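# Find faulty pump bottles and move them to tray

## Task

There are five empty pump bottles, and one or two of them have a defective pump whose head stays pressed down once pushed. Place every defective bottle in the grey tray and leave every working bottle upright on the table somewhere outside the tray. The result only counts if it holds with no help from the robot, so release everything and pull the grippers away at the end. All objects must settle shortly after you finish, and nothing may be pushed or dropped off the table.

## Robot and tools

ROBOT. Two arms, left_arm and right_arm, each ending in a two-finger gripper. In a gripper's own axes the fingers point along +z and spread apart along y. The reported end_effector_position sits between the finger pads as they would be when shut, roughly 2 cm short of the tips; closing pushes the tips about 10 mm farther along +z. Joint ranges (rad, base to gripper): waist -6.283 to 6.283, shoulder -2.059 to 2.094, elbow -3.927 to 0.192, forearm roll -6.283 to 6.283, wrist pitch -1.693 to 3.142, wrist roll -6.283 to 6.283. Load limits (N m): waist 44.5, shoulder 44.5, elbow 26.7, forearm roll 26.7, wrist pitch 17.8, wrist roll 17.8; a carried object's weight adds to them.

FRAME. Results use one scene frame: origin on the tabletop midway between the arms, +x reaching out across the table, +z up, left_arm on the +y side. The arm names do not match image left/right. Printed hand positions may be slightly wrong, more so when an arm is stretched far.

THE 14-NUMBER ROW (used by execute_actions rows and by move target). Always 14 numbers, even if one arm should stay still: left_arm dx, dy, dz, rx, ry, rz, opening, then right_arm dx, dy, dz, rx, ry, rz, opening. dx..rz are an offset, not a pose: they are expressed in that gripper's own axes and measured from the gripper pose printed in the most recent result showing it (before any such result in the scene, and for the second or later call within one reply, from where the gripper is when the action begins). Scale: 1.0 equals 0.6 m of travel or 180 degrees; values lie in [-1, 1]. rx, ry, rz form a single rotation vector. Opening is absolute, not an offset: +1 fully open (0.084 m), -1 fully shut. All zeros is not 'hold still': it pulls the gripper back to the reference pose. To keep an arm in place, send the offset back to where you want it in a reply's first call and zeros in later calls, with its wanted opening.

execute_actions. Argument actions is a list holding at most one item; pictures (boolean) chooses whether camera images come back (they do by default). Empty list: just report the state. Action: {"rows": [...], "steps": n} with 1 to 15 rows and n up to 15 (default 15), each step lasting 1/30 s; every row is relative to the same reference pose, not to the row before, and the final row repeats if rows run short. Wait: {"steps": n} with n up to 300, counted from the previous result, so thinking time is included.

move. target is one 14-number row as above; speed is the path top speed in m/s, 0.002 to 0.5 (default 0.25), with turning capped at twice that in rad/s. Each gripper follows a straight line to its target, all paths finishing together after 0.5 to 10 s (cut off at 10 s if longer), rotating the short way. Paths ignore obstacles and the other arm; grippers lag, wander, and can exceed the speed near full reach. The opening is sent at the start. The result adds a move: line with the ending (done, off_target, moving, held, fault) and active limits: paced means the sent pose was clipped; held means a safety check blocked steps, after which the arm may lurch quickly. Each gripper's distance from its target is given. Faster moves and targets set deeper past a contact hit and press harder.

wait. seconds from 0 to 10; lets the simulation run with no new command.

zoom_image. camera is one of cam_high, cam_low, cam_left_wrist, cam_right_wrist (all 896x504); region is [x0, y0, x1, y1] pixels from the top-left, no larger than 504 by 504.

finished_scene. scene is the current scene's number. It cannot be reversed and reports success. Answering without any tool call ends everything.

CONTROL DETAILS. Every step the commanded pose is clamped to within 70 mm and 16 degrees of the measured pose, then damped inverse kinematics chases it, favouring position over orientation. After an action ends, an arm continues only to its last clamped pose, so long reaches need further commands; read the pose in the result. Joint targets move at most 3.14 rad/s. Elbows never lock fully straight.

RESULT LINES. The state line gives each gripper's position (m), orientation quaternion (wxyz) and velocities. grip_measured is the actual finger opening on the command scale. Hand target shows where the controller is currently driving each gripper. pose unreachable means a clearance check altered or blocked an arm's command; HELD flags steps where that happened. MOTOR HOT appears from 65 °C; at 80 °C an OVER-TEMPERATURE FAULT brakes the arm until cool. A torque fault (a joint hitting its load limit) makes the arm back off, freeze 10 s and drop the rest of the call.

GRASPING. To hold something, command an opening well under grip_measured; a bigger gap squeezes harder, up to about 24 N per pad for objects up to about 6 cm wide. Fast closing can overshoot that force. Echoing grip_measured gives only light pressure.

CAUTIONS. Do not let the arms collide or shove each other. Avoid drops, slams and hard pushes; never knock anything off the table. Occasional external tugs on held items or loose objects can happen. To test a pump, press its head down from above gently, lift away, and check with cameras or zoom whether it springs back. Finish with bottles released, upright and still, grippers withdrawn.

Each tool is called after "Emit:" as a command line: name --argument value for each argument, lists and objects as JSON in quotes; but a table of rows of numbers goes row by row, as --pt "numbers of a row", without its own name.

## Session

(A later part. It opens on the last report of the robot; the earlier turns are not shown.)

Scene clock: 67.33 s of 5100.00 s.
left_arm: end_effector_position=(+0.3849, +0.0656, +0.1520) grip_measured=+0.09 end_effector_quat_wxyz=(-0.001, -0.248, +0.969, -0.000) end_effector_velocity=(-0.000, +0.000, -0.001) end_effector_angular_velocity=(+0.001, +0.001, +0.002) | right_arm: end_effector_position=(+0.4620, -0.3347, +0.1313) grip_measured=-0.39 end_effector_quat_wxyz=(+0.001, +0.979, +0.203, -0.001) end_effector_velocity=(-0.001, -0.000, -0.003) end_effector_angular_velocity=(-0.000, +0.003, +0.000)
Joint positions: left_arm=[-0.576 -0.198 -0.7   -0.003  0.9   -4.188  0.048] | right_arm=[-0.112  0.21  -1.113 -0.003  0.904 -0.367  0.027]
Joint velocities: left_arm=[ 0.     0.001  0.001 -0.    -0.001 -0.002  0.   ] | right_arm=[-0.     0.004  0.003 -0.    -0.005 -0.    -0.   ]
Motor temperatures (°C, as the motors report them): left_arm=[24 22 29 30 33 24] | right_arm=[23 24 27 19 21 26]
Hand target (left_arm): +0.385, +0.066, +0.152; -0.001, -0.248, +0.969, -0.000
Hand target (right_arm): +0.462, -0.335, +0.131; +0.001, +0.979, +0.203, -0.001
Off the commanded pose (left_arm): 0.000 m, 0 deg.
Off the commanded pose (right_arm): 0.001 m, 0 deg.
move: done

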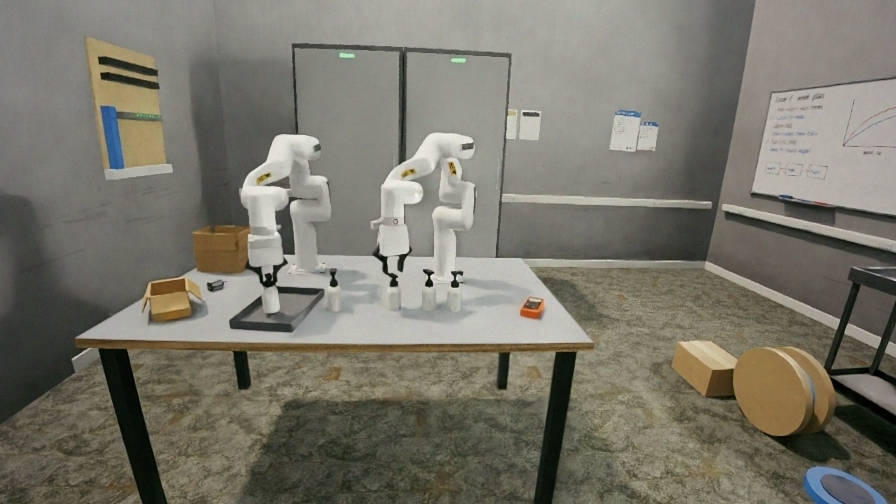

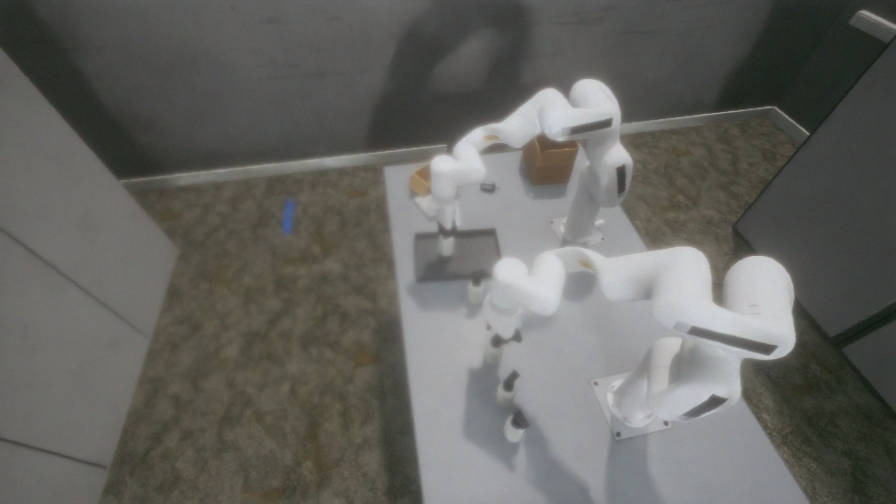

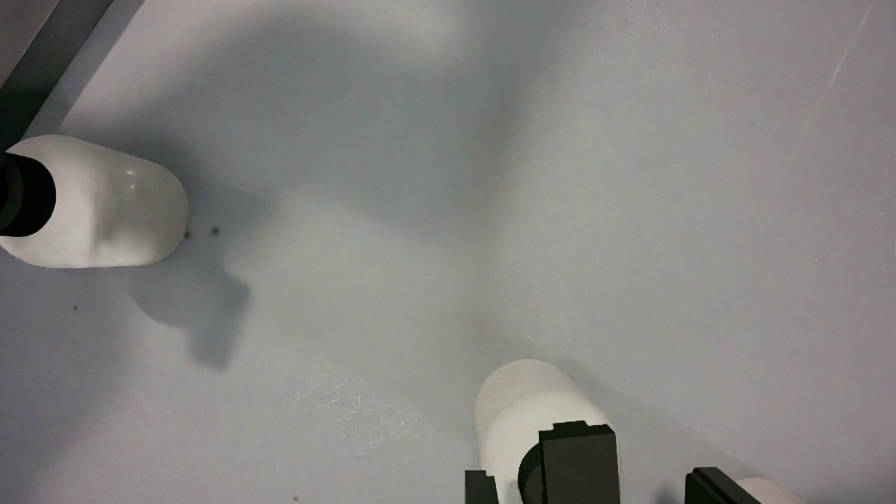

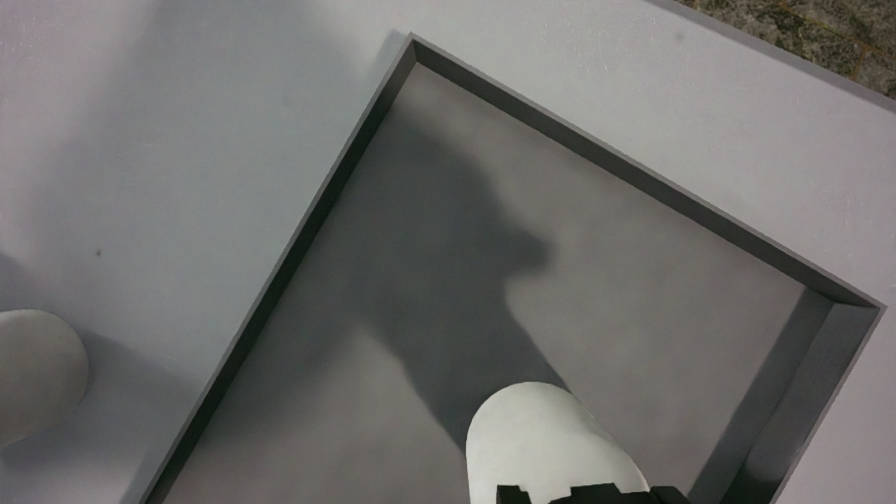

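Emit:
move --target '[0,0,0.067,0,0,0,0.1,0,0,0.024,0,0,0,-0.8]' --speed 0.06

Emit:
move --target '[0,0,0,0,0,0,-0.7,0,0,0,0,0,0,0.2]'

Emit:
move --target '[0,0,-0.28,0,0,0,-0.8,0,0,-0.28,0,0,0,0.2]'

Scene clock: 71.87 s of 5100.00 s.
left_arm: end_effector_position=(+0.3849, +0.0654, +0.1122) grip_measured=+0.09 end_effector_quat_wxyz=(-0.001, -0.248, +0.969, -0.000) end_effector_velocity=(-0.000, -0.001, -0.003) end_effector_angular_velocity=(-0.000, -0.000, -0.001) | right_arm: end_effector_position=(+0.4621, -0.3347, +0.1171) grip_measured=-0.39 end_effector_quat_wxyz=(+0.001, +0.979, +0.203, -0.000) end_effector_velocity=(+0.001, -0.000, +0.001) end_effector_angular_velocity=(-0.001, -0.004, +0.001)
Joint positions: left_arm=[-0.576 -0.121 -0.649 -0.003  0.771 -4.187  0.048] | right_arm=[-0.112  0.232 -1.098 -0.003  0.866 -0.367  0.027]
Joint velocities: left_arm=[-0.003  0.006  0.003 -0.    -0.009 -0.001 -0.   ] | right_arm=[-0.     0.    -0.002 -0.001 -0.003  0.     0.   ]
Motor temperatures (°C, as the motors report them): left_arm=[24 22 29 30 33 24] | right_arm=[23 24 27 19 21 26]
Hand target (left_arm): +0.385, +0.065, +0.112; -0.001, -0.248, +0.969, -0.000
Hand target (right_arm): +0.462, -0.335, +0.117; +0.001, +0.979, +0.203, -0.001
Off the commanded pose (left_arm): 0.000 m, 0 deg.
Off the commanded pose (right_arm): 0.000 m, 0 deg.
After step 90, 0.47 s passed at rest.
move: done

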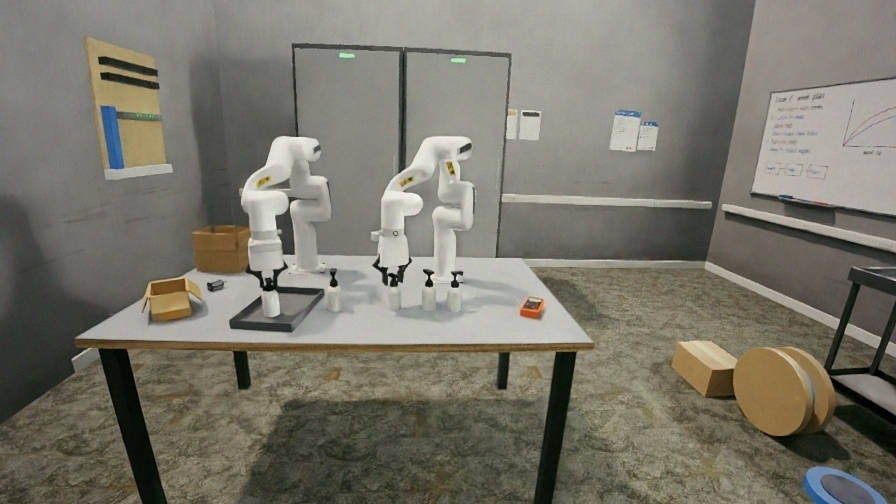

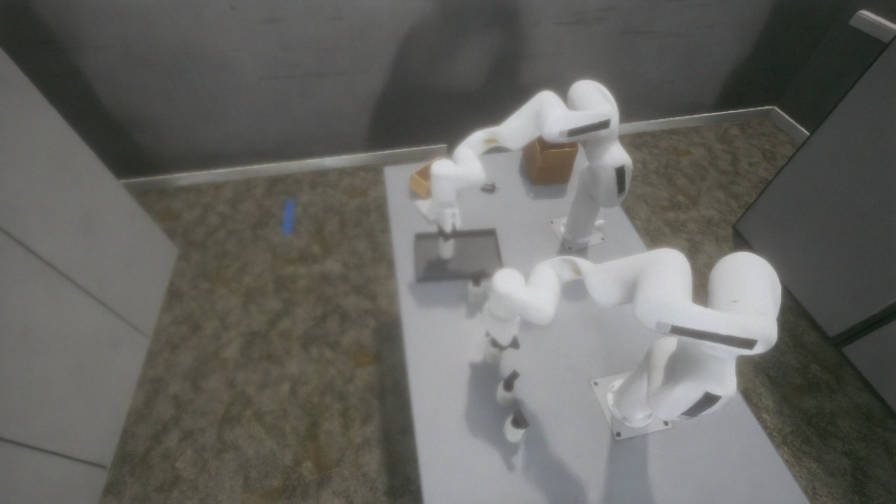

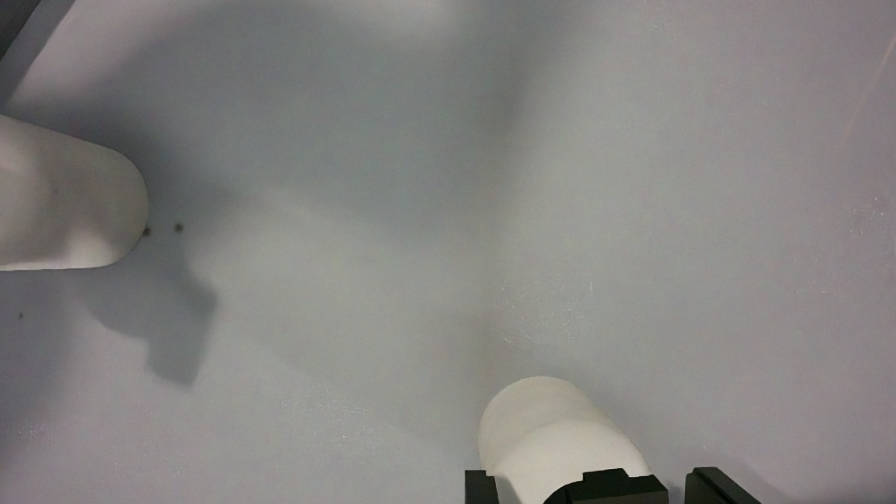

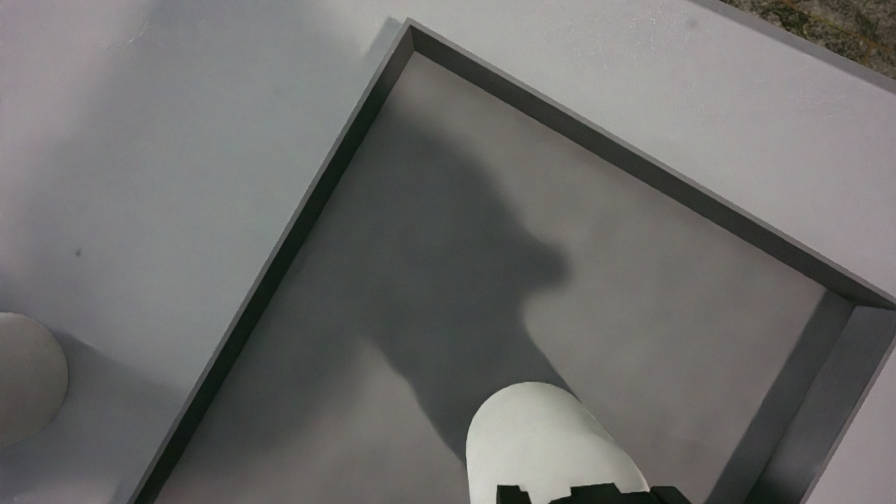

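Scene clock: 72.37 s of 5100.00 s.
left_arm: end_effector_position=(+0.3849, +0.0654, +0.1122) grip_measured=-0.39 end_effector_quat_wxyz=(-0.001, -0.248, +0.969, -0.000) end_effector_velocity=(+0.000, +0.000, +0.001) end_effector_angular_velocity=(-0.001, -0.002, -0.000) | right_arm: end_effector_position=(+0.4621, -0.3347, +0.1171) grip_measured=+0.19 end_effector_quat_wxyz=(+0.001, +0.979, +0.203, -0.000) end_effector_velocity=(-0.001, -0.000, -0.001) end_effector_angular_velocity=(-0.001, +0.002, +0.000)
Joint positions: left_arm=[-0.576 -0.121 -0.649 -0.003  0.771 -4.187  0.027] | right_arm=[-0.112  0.232 -1.098 -0.003  0.866 -0.367  0.052]
Joint velocities: left_arm=[ 0.001 -0.001 -0.     0.    -0.     0.    -0.   ] | right_arm=[ 0.     0.     0.001 -0.001 -0.     0.     0.   ]
Motor temperatures (°C, as the motors report them): left_arm=[24 22 29 30 33 24] | right_arm=[23 24 27 19 21 26]
Hand target (left_arm): +0.385, +0.065, +0.112; -0.001, -0.248, +0.969, -0.000
Hand target (right_arm): +0.462, -0.335, +0.117; +0.001, +0.979, +0.203, -0.000
Off the commanded pose (left_arm): 0.000 m, 0 deg.
Off the commanded pose (right_arm): 0.000 m, 0 deg.
move: done

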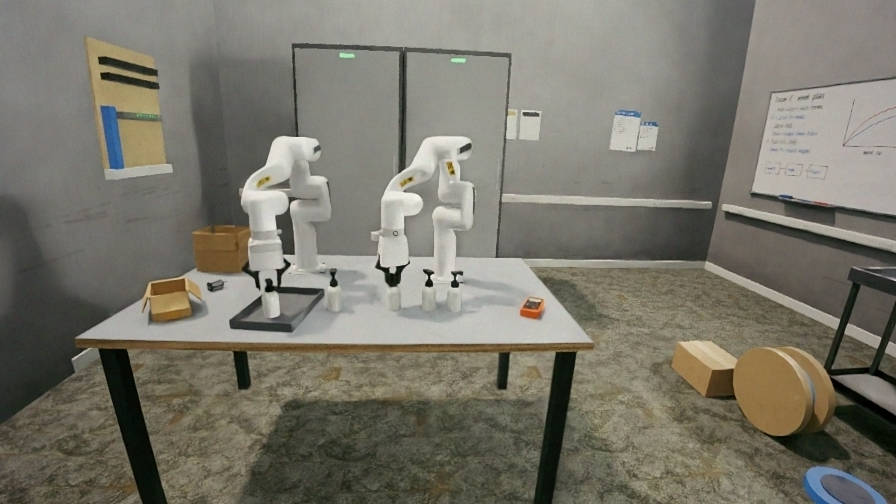

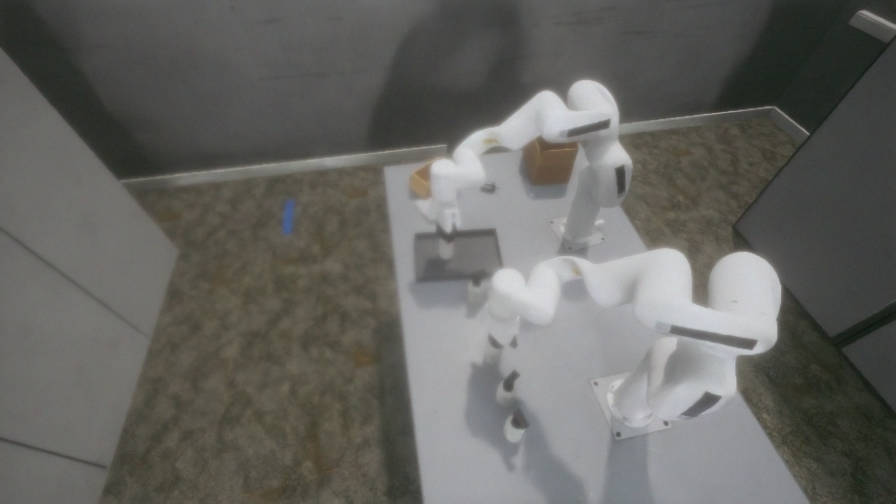

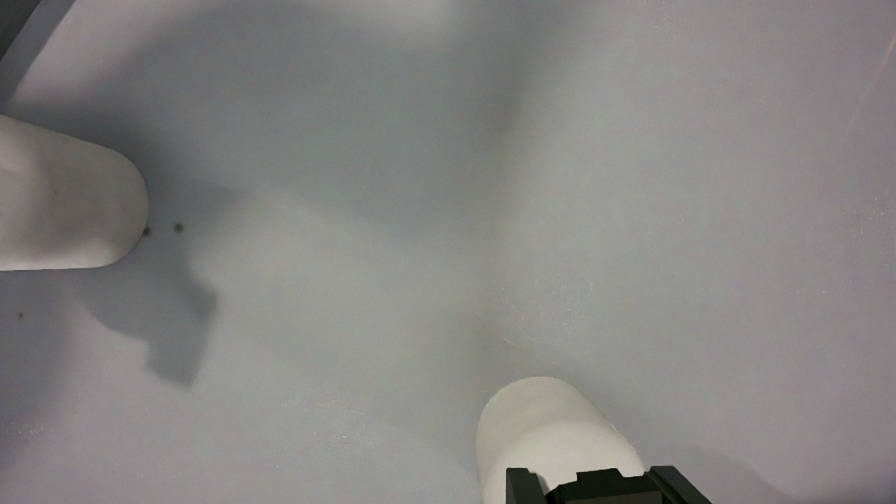

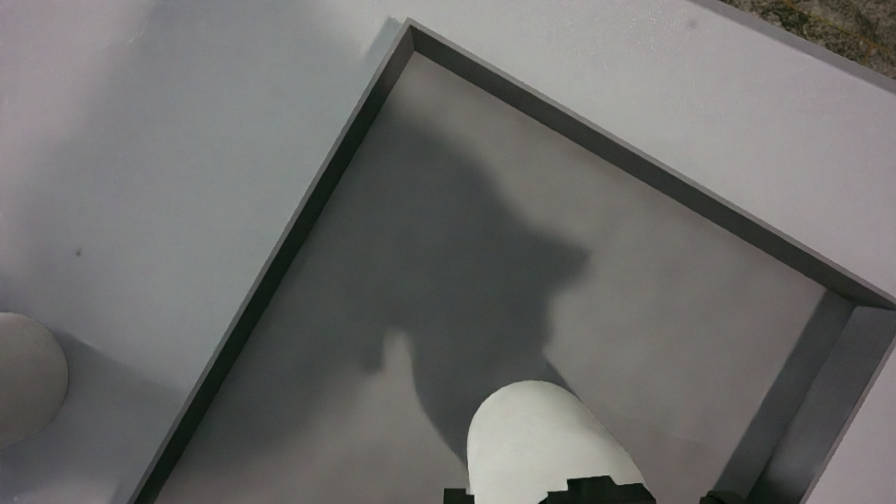

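Scene clock: 73.73 s of 5100.00 s.
left_arm: end_effector_position=(+0.3851, +0.0661, +0.2798) grip_measured=-0.39 end_effector_quat_wxyz=(-0.001, -0.248, +0.969, +0.000) end_effector_velocity=(+0.001, -0.000, +0.003) end_effector_angular_velocity=(-0.002, -0.003, +0.000) | right_arm: end_effector_position=(+0.4622, -0.3347, +0.2846) grip_measured=+0.19 end_effector_quat_wxyz=(+0.001, +0.979, +0.203, -0.001) end_effector_velocity=(+0.001, +0.000, +0.002) end_effector_angular_velocity=(-0.000, -0.002, +0.000)
Joint positions: left_arm=[-0.575 -0.317 -0.967 -0.002  1.286 -4.188  0.027] | right_arm=[-0.112  0.086 -1.407 -0.003  1.322 -0.368  0.052]
Joint velocities: left_arm=[ 0.    -0.001 -0.007 -0.     0.005  0.    -0.   ] | right_arm=[ 0.    -0.    -0.006 -0.     0.004  0.     0.   ]
Motor temperatures (°C, as the motors report them): left_arm=[24 22 29 30 33 24] | right_arm=[23 24 27 19 21 26]
Hand target (left_arm): +0.385, +0.066, +0.280; -0.001, -0.248, +0.969, -0.000
Hand target (right_arm): +0.462, -0.335, +0.285; +0.001, +0.979, +0.203, -0.000
Off the commanded pose (left_arm): 0.001 m, 0 deg.
Off the commanded pose (right_arm): 0.001 m, 0 deg.
move: done

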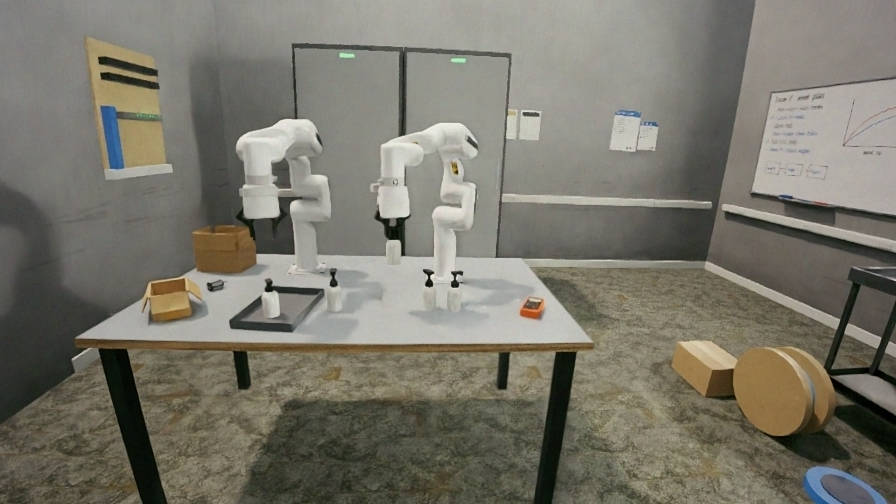

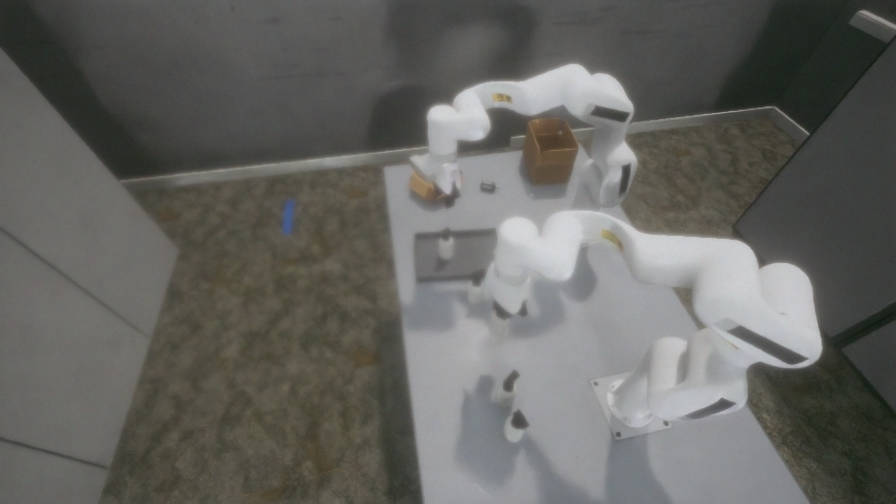

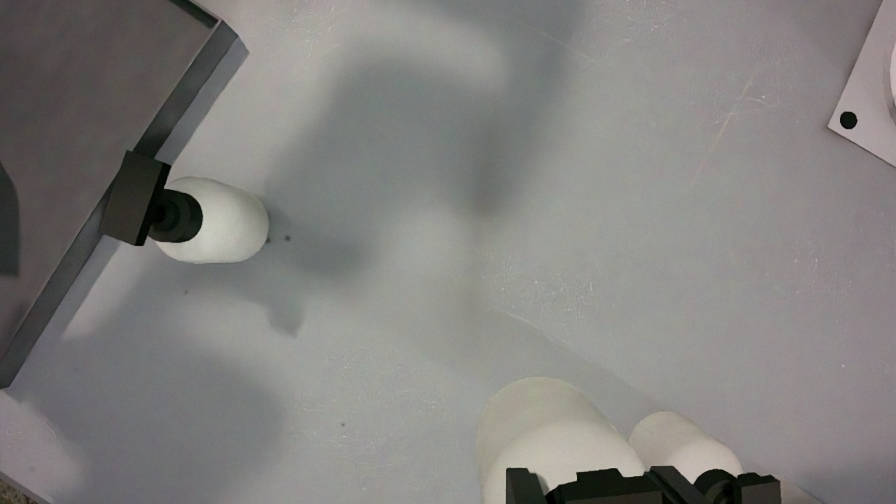

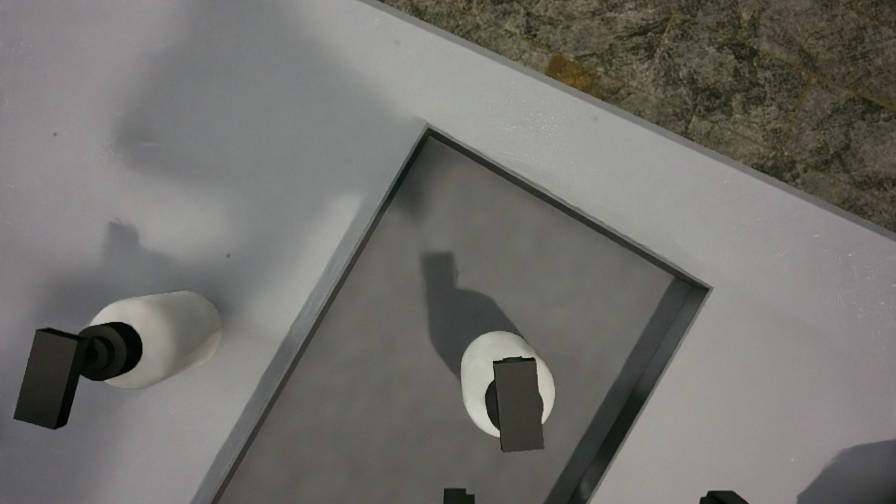

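Emit:
move --target '[0.339,-0.462,0,0,0,0.16,-0.8,-0.658,0.26,-0.03,0,0,0,0.2]' --speed 0.3

Emit:
move --target '[0,0,0.2,0,0,0,-0.8,0,0,0,0,0,0,0.2]' --speed 0.2

Scene clock: 80.33 s of 5100.00 s.
left_arm: end_effector_position=(+0.3396, -0.2741, +0.2811) grip_measured=-0.39 end_effector_quat_wxyz=(-0.000, +0.001, +1.000, -0.001) end_effector_velocity=(-0.001, -0.003, -0.001) end_effector_angular_velocity=(+0.013, +0.007, -0.003) | right_arm: end_effector_position=(+0.1621, -0.6345, +0.3033) grip_measured=+0.19 end_effector_quat_wxyz=(+0.001, +0.979, +0.203, -0.002) end_effector_velocity=(-0.001, -0.003, +0.001) end_effector_angular_velocity=(-0.002, -0.002, -0.000)
Joint positions: left_arm=[-1.113  0.523 -2.002 -0.002  1.478 -4.225  0.027] | right_arm=[-1.09  -0.468 -0.908 -0.005  1.375 -1.346  0.052]
Joint velocities: left_arm=[-0.003  0.031 -0.049 -0.     0.033 -0.001 -0.   ] | right_arm=[-0.008  0.003 -0.005  0.    -0.001 -0.007 -0.   ]
Motor temperatures (°C, as the motors report them): left_arm=[24 22 30 30 34 24] | right_arm=[23 24 27 19 21 26]
Hand target (left_arm): +0.340, -0.274, +0.281; -0.001, +0.001, +1.000, -0.000
Hand target (right_arm): +0.162, -0.635, +0.303; +0.001, +0.979, +0.203, -0.002
Off the commanded pose (left_arm): 0.001 m, 0 deg.
Off the commanded pose (right_arm): 0.001 m, 0 deg.
After step 90, 1.47 s passed at rest.
move: done

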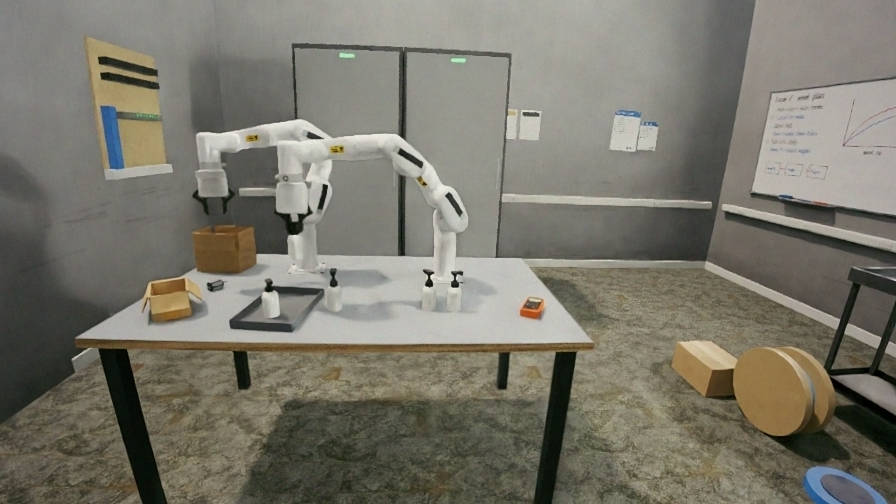

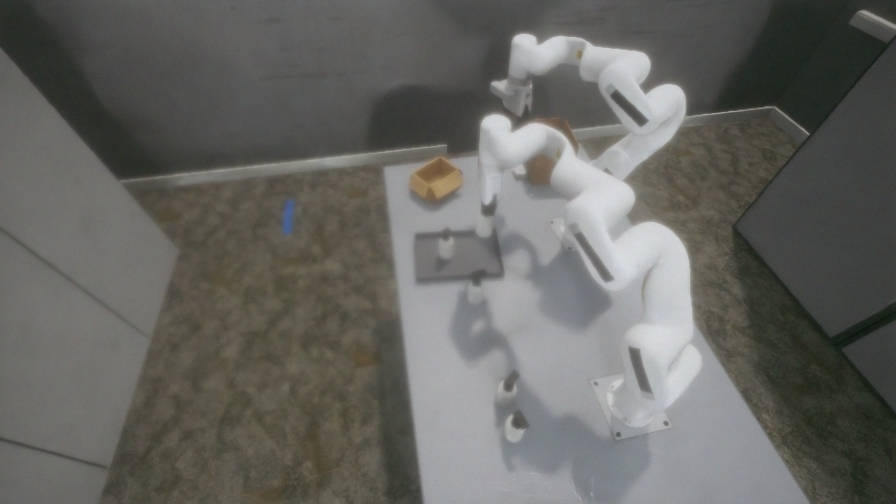

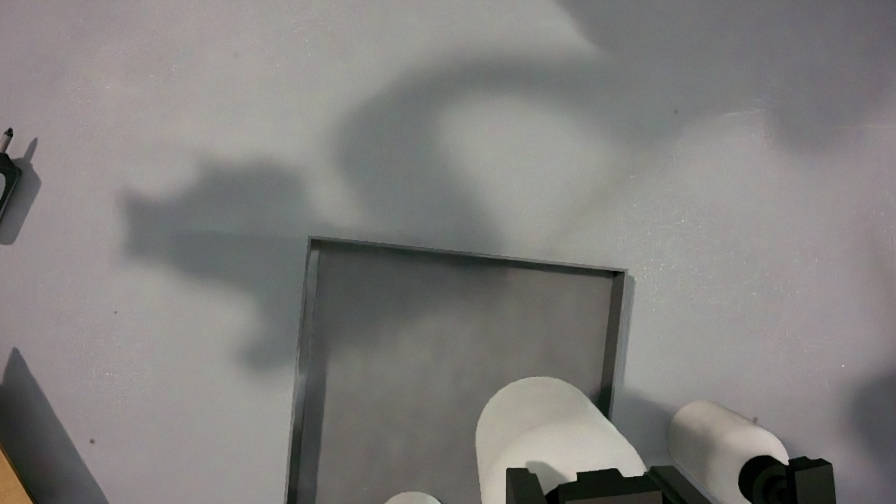

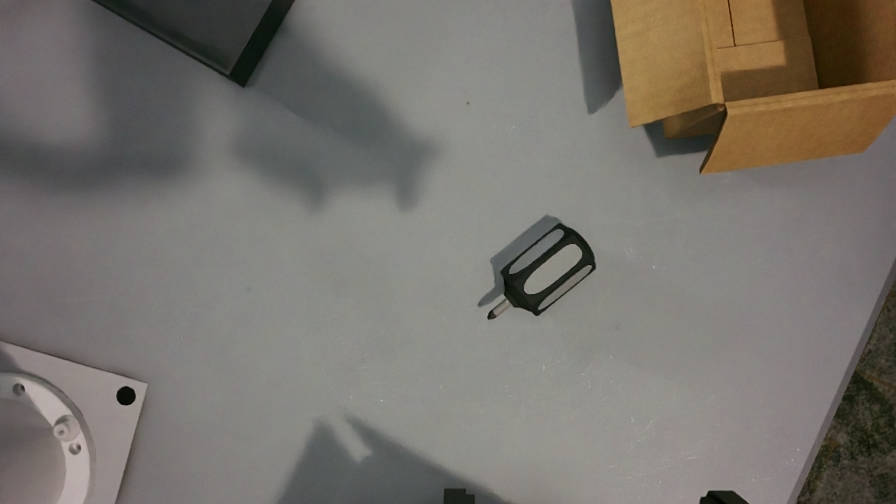

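Scene clock: 81.50 s of 5100.00 s.
left_arm: end_effector_position=(+0.3395, -0.2748, +0.1619) grip_measured=-0.39 end_effector_quat_wxyz=(-0.000, +0.001, +1.000, -0.001) end_effector_velocity=(-0.001, +0.001, -0.007) end_effector_angular_velocity=(+0.006, +0.003, +0.002) | right_arm: end_effector_position=(+0.1621, -0.6345, +0.3033) grip_measured=+0.19 end_effector_quat_wxyz=(+0.001, +0.979, +0.203, -0.002) end_effector_velocity=(+0.000, -0.000, +0.000) end_effector_angular_velocity=(+0.000, -0.001, -0.000)
Joint positions: left_arm=[-1.114  0.543 -1.692 -0.002  1.146 -4.225  0.027] | right_arm=[-1.09  -0.468 -0.908 -0.005  1.375 -1.346  0.052]
Joint velocities: left_arm=[ 0.     0.006  0.008 -0.    -0.007 -0.002 -0.   ] | right_arm=[-0.     0.    -0.001  0.001  0.     0.    -0.   ]
Motor temperatures (°C, as the motors report them): left_arm=[24 22 30 30 34 24] | right_arm=[23 24 27 19 21 26]
Hand target (left_arm): +0.339, -0.275, +0.161; -0.000, +0.001, +1.000, -0.001
Hand target (right_arm): +0.162, -0.634, +0.303; +0.001, +0.979, +0.203, -0.002
Off the commanded pose (left_arm): 0.001 m, 0 deg.
Off the commanded pose (right_arm): 0.000 m, 0 deg.
move: done

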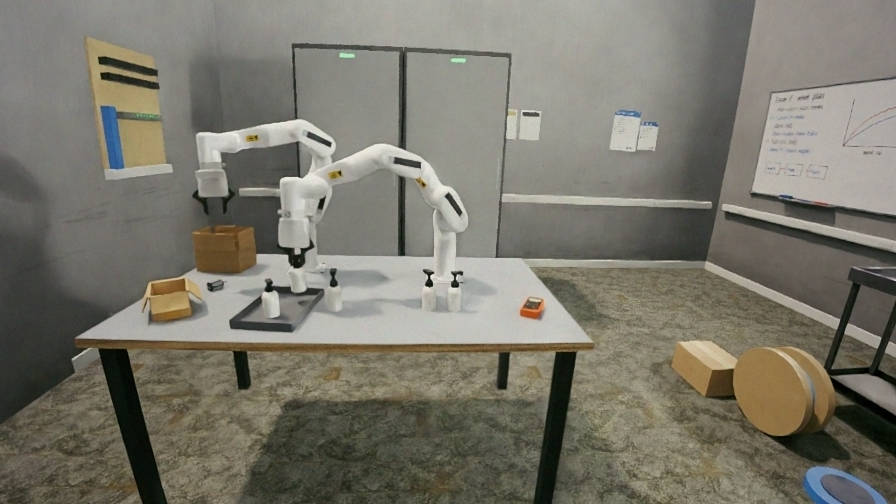

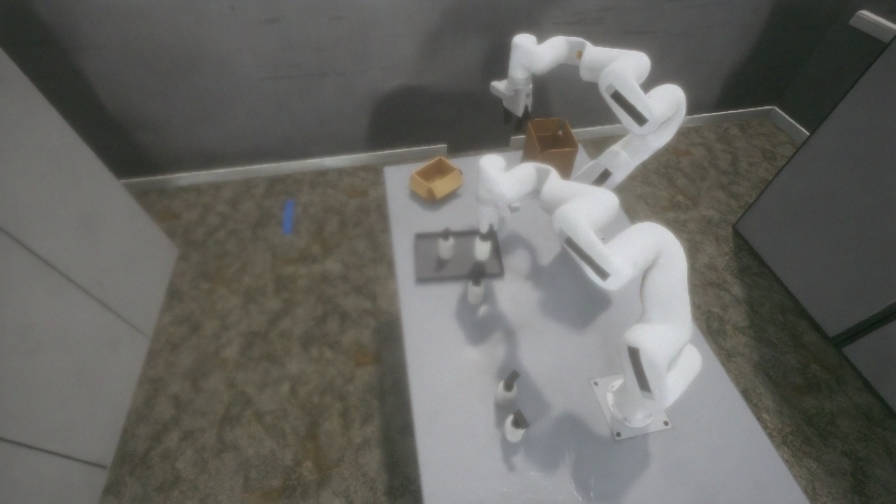

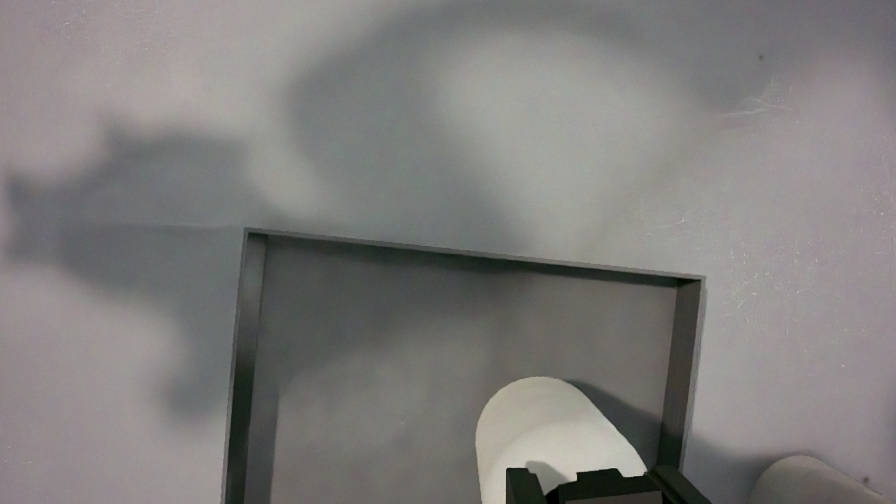

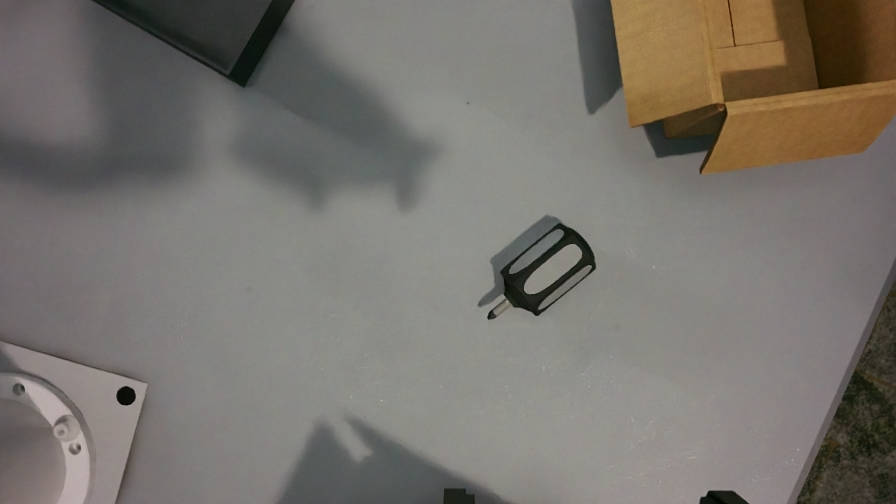

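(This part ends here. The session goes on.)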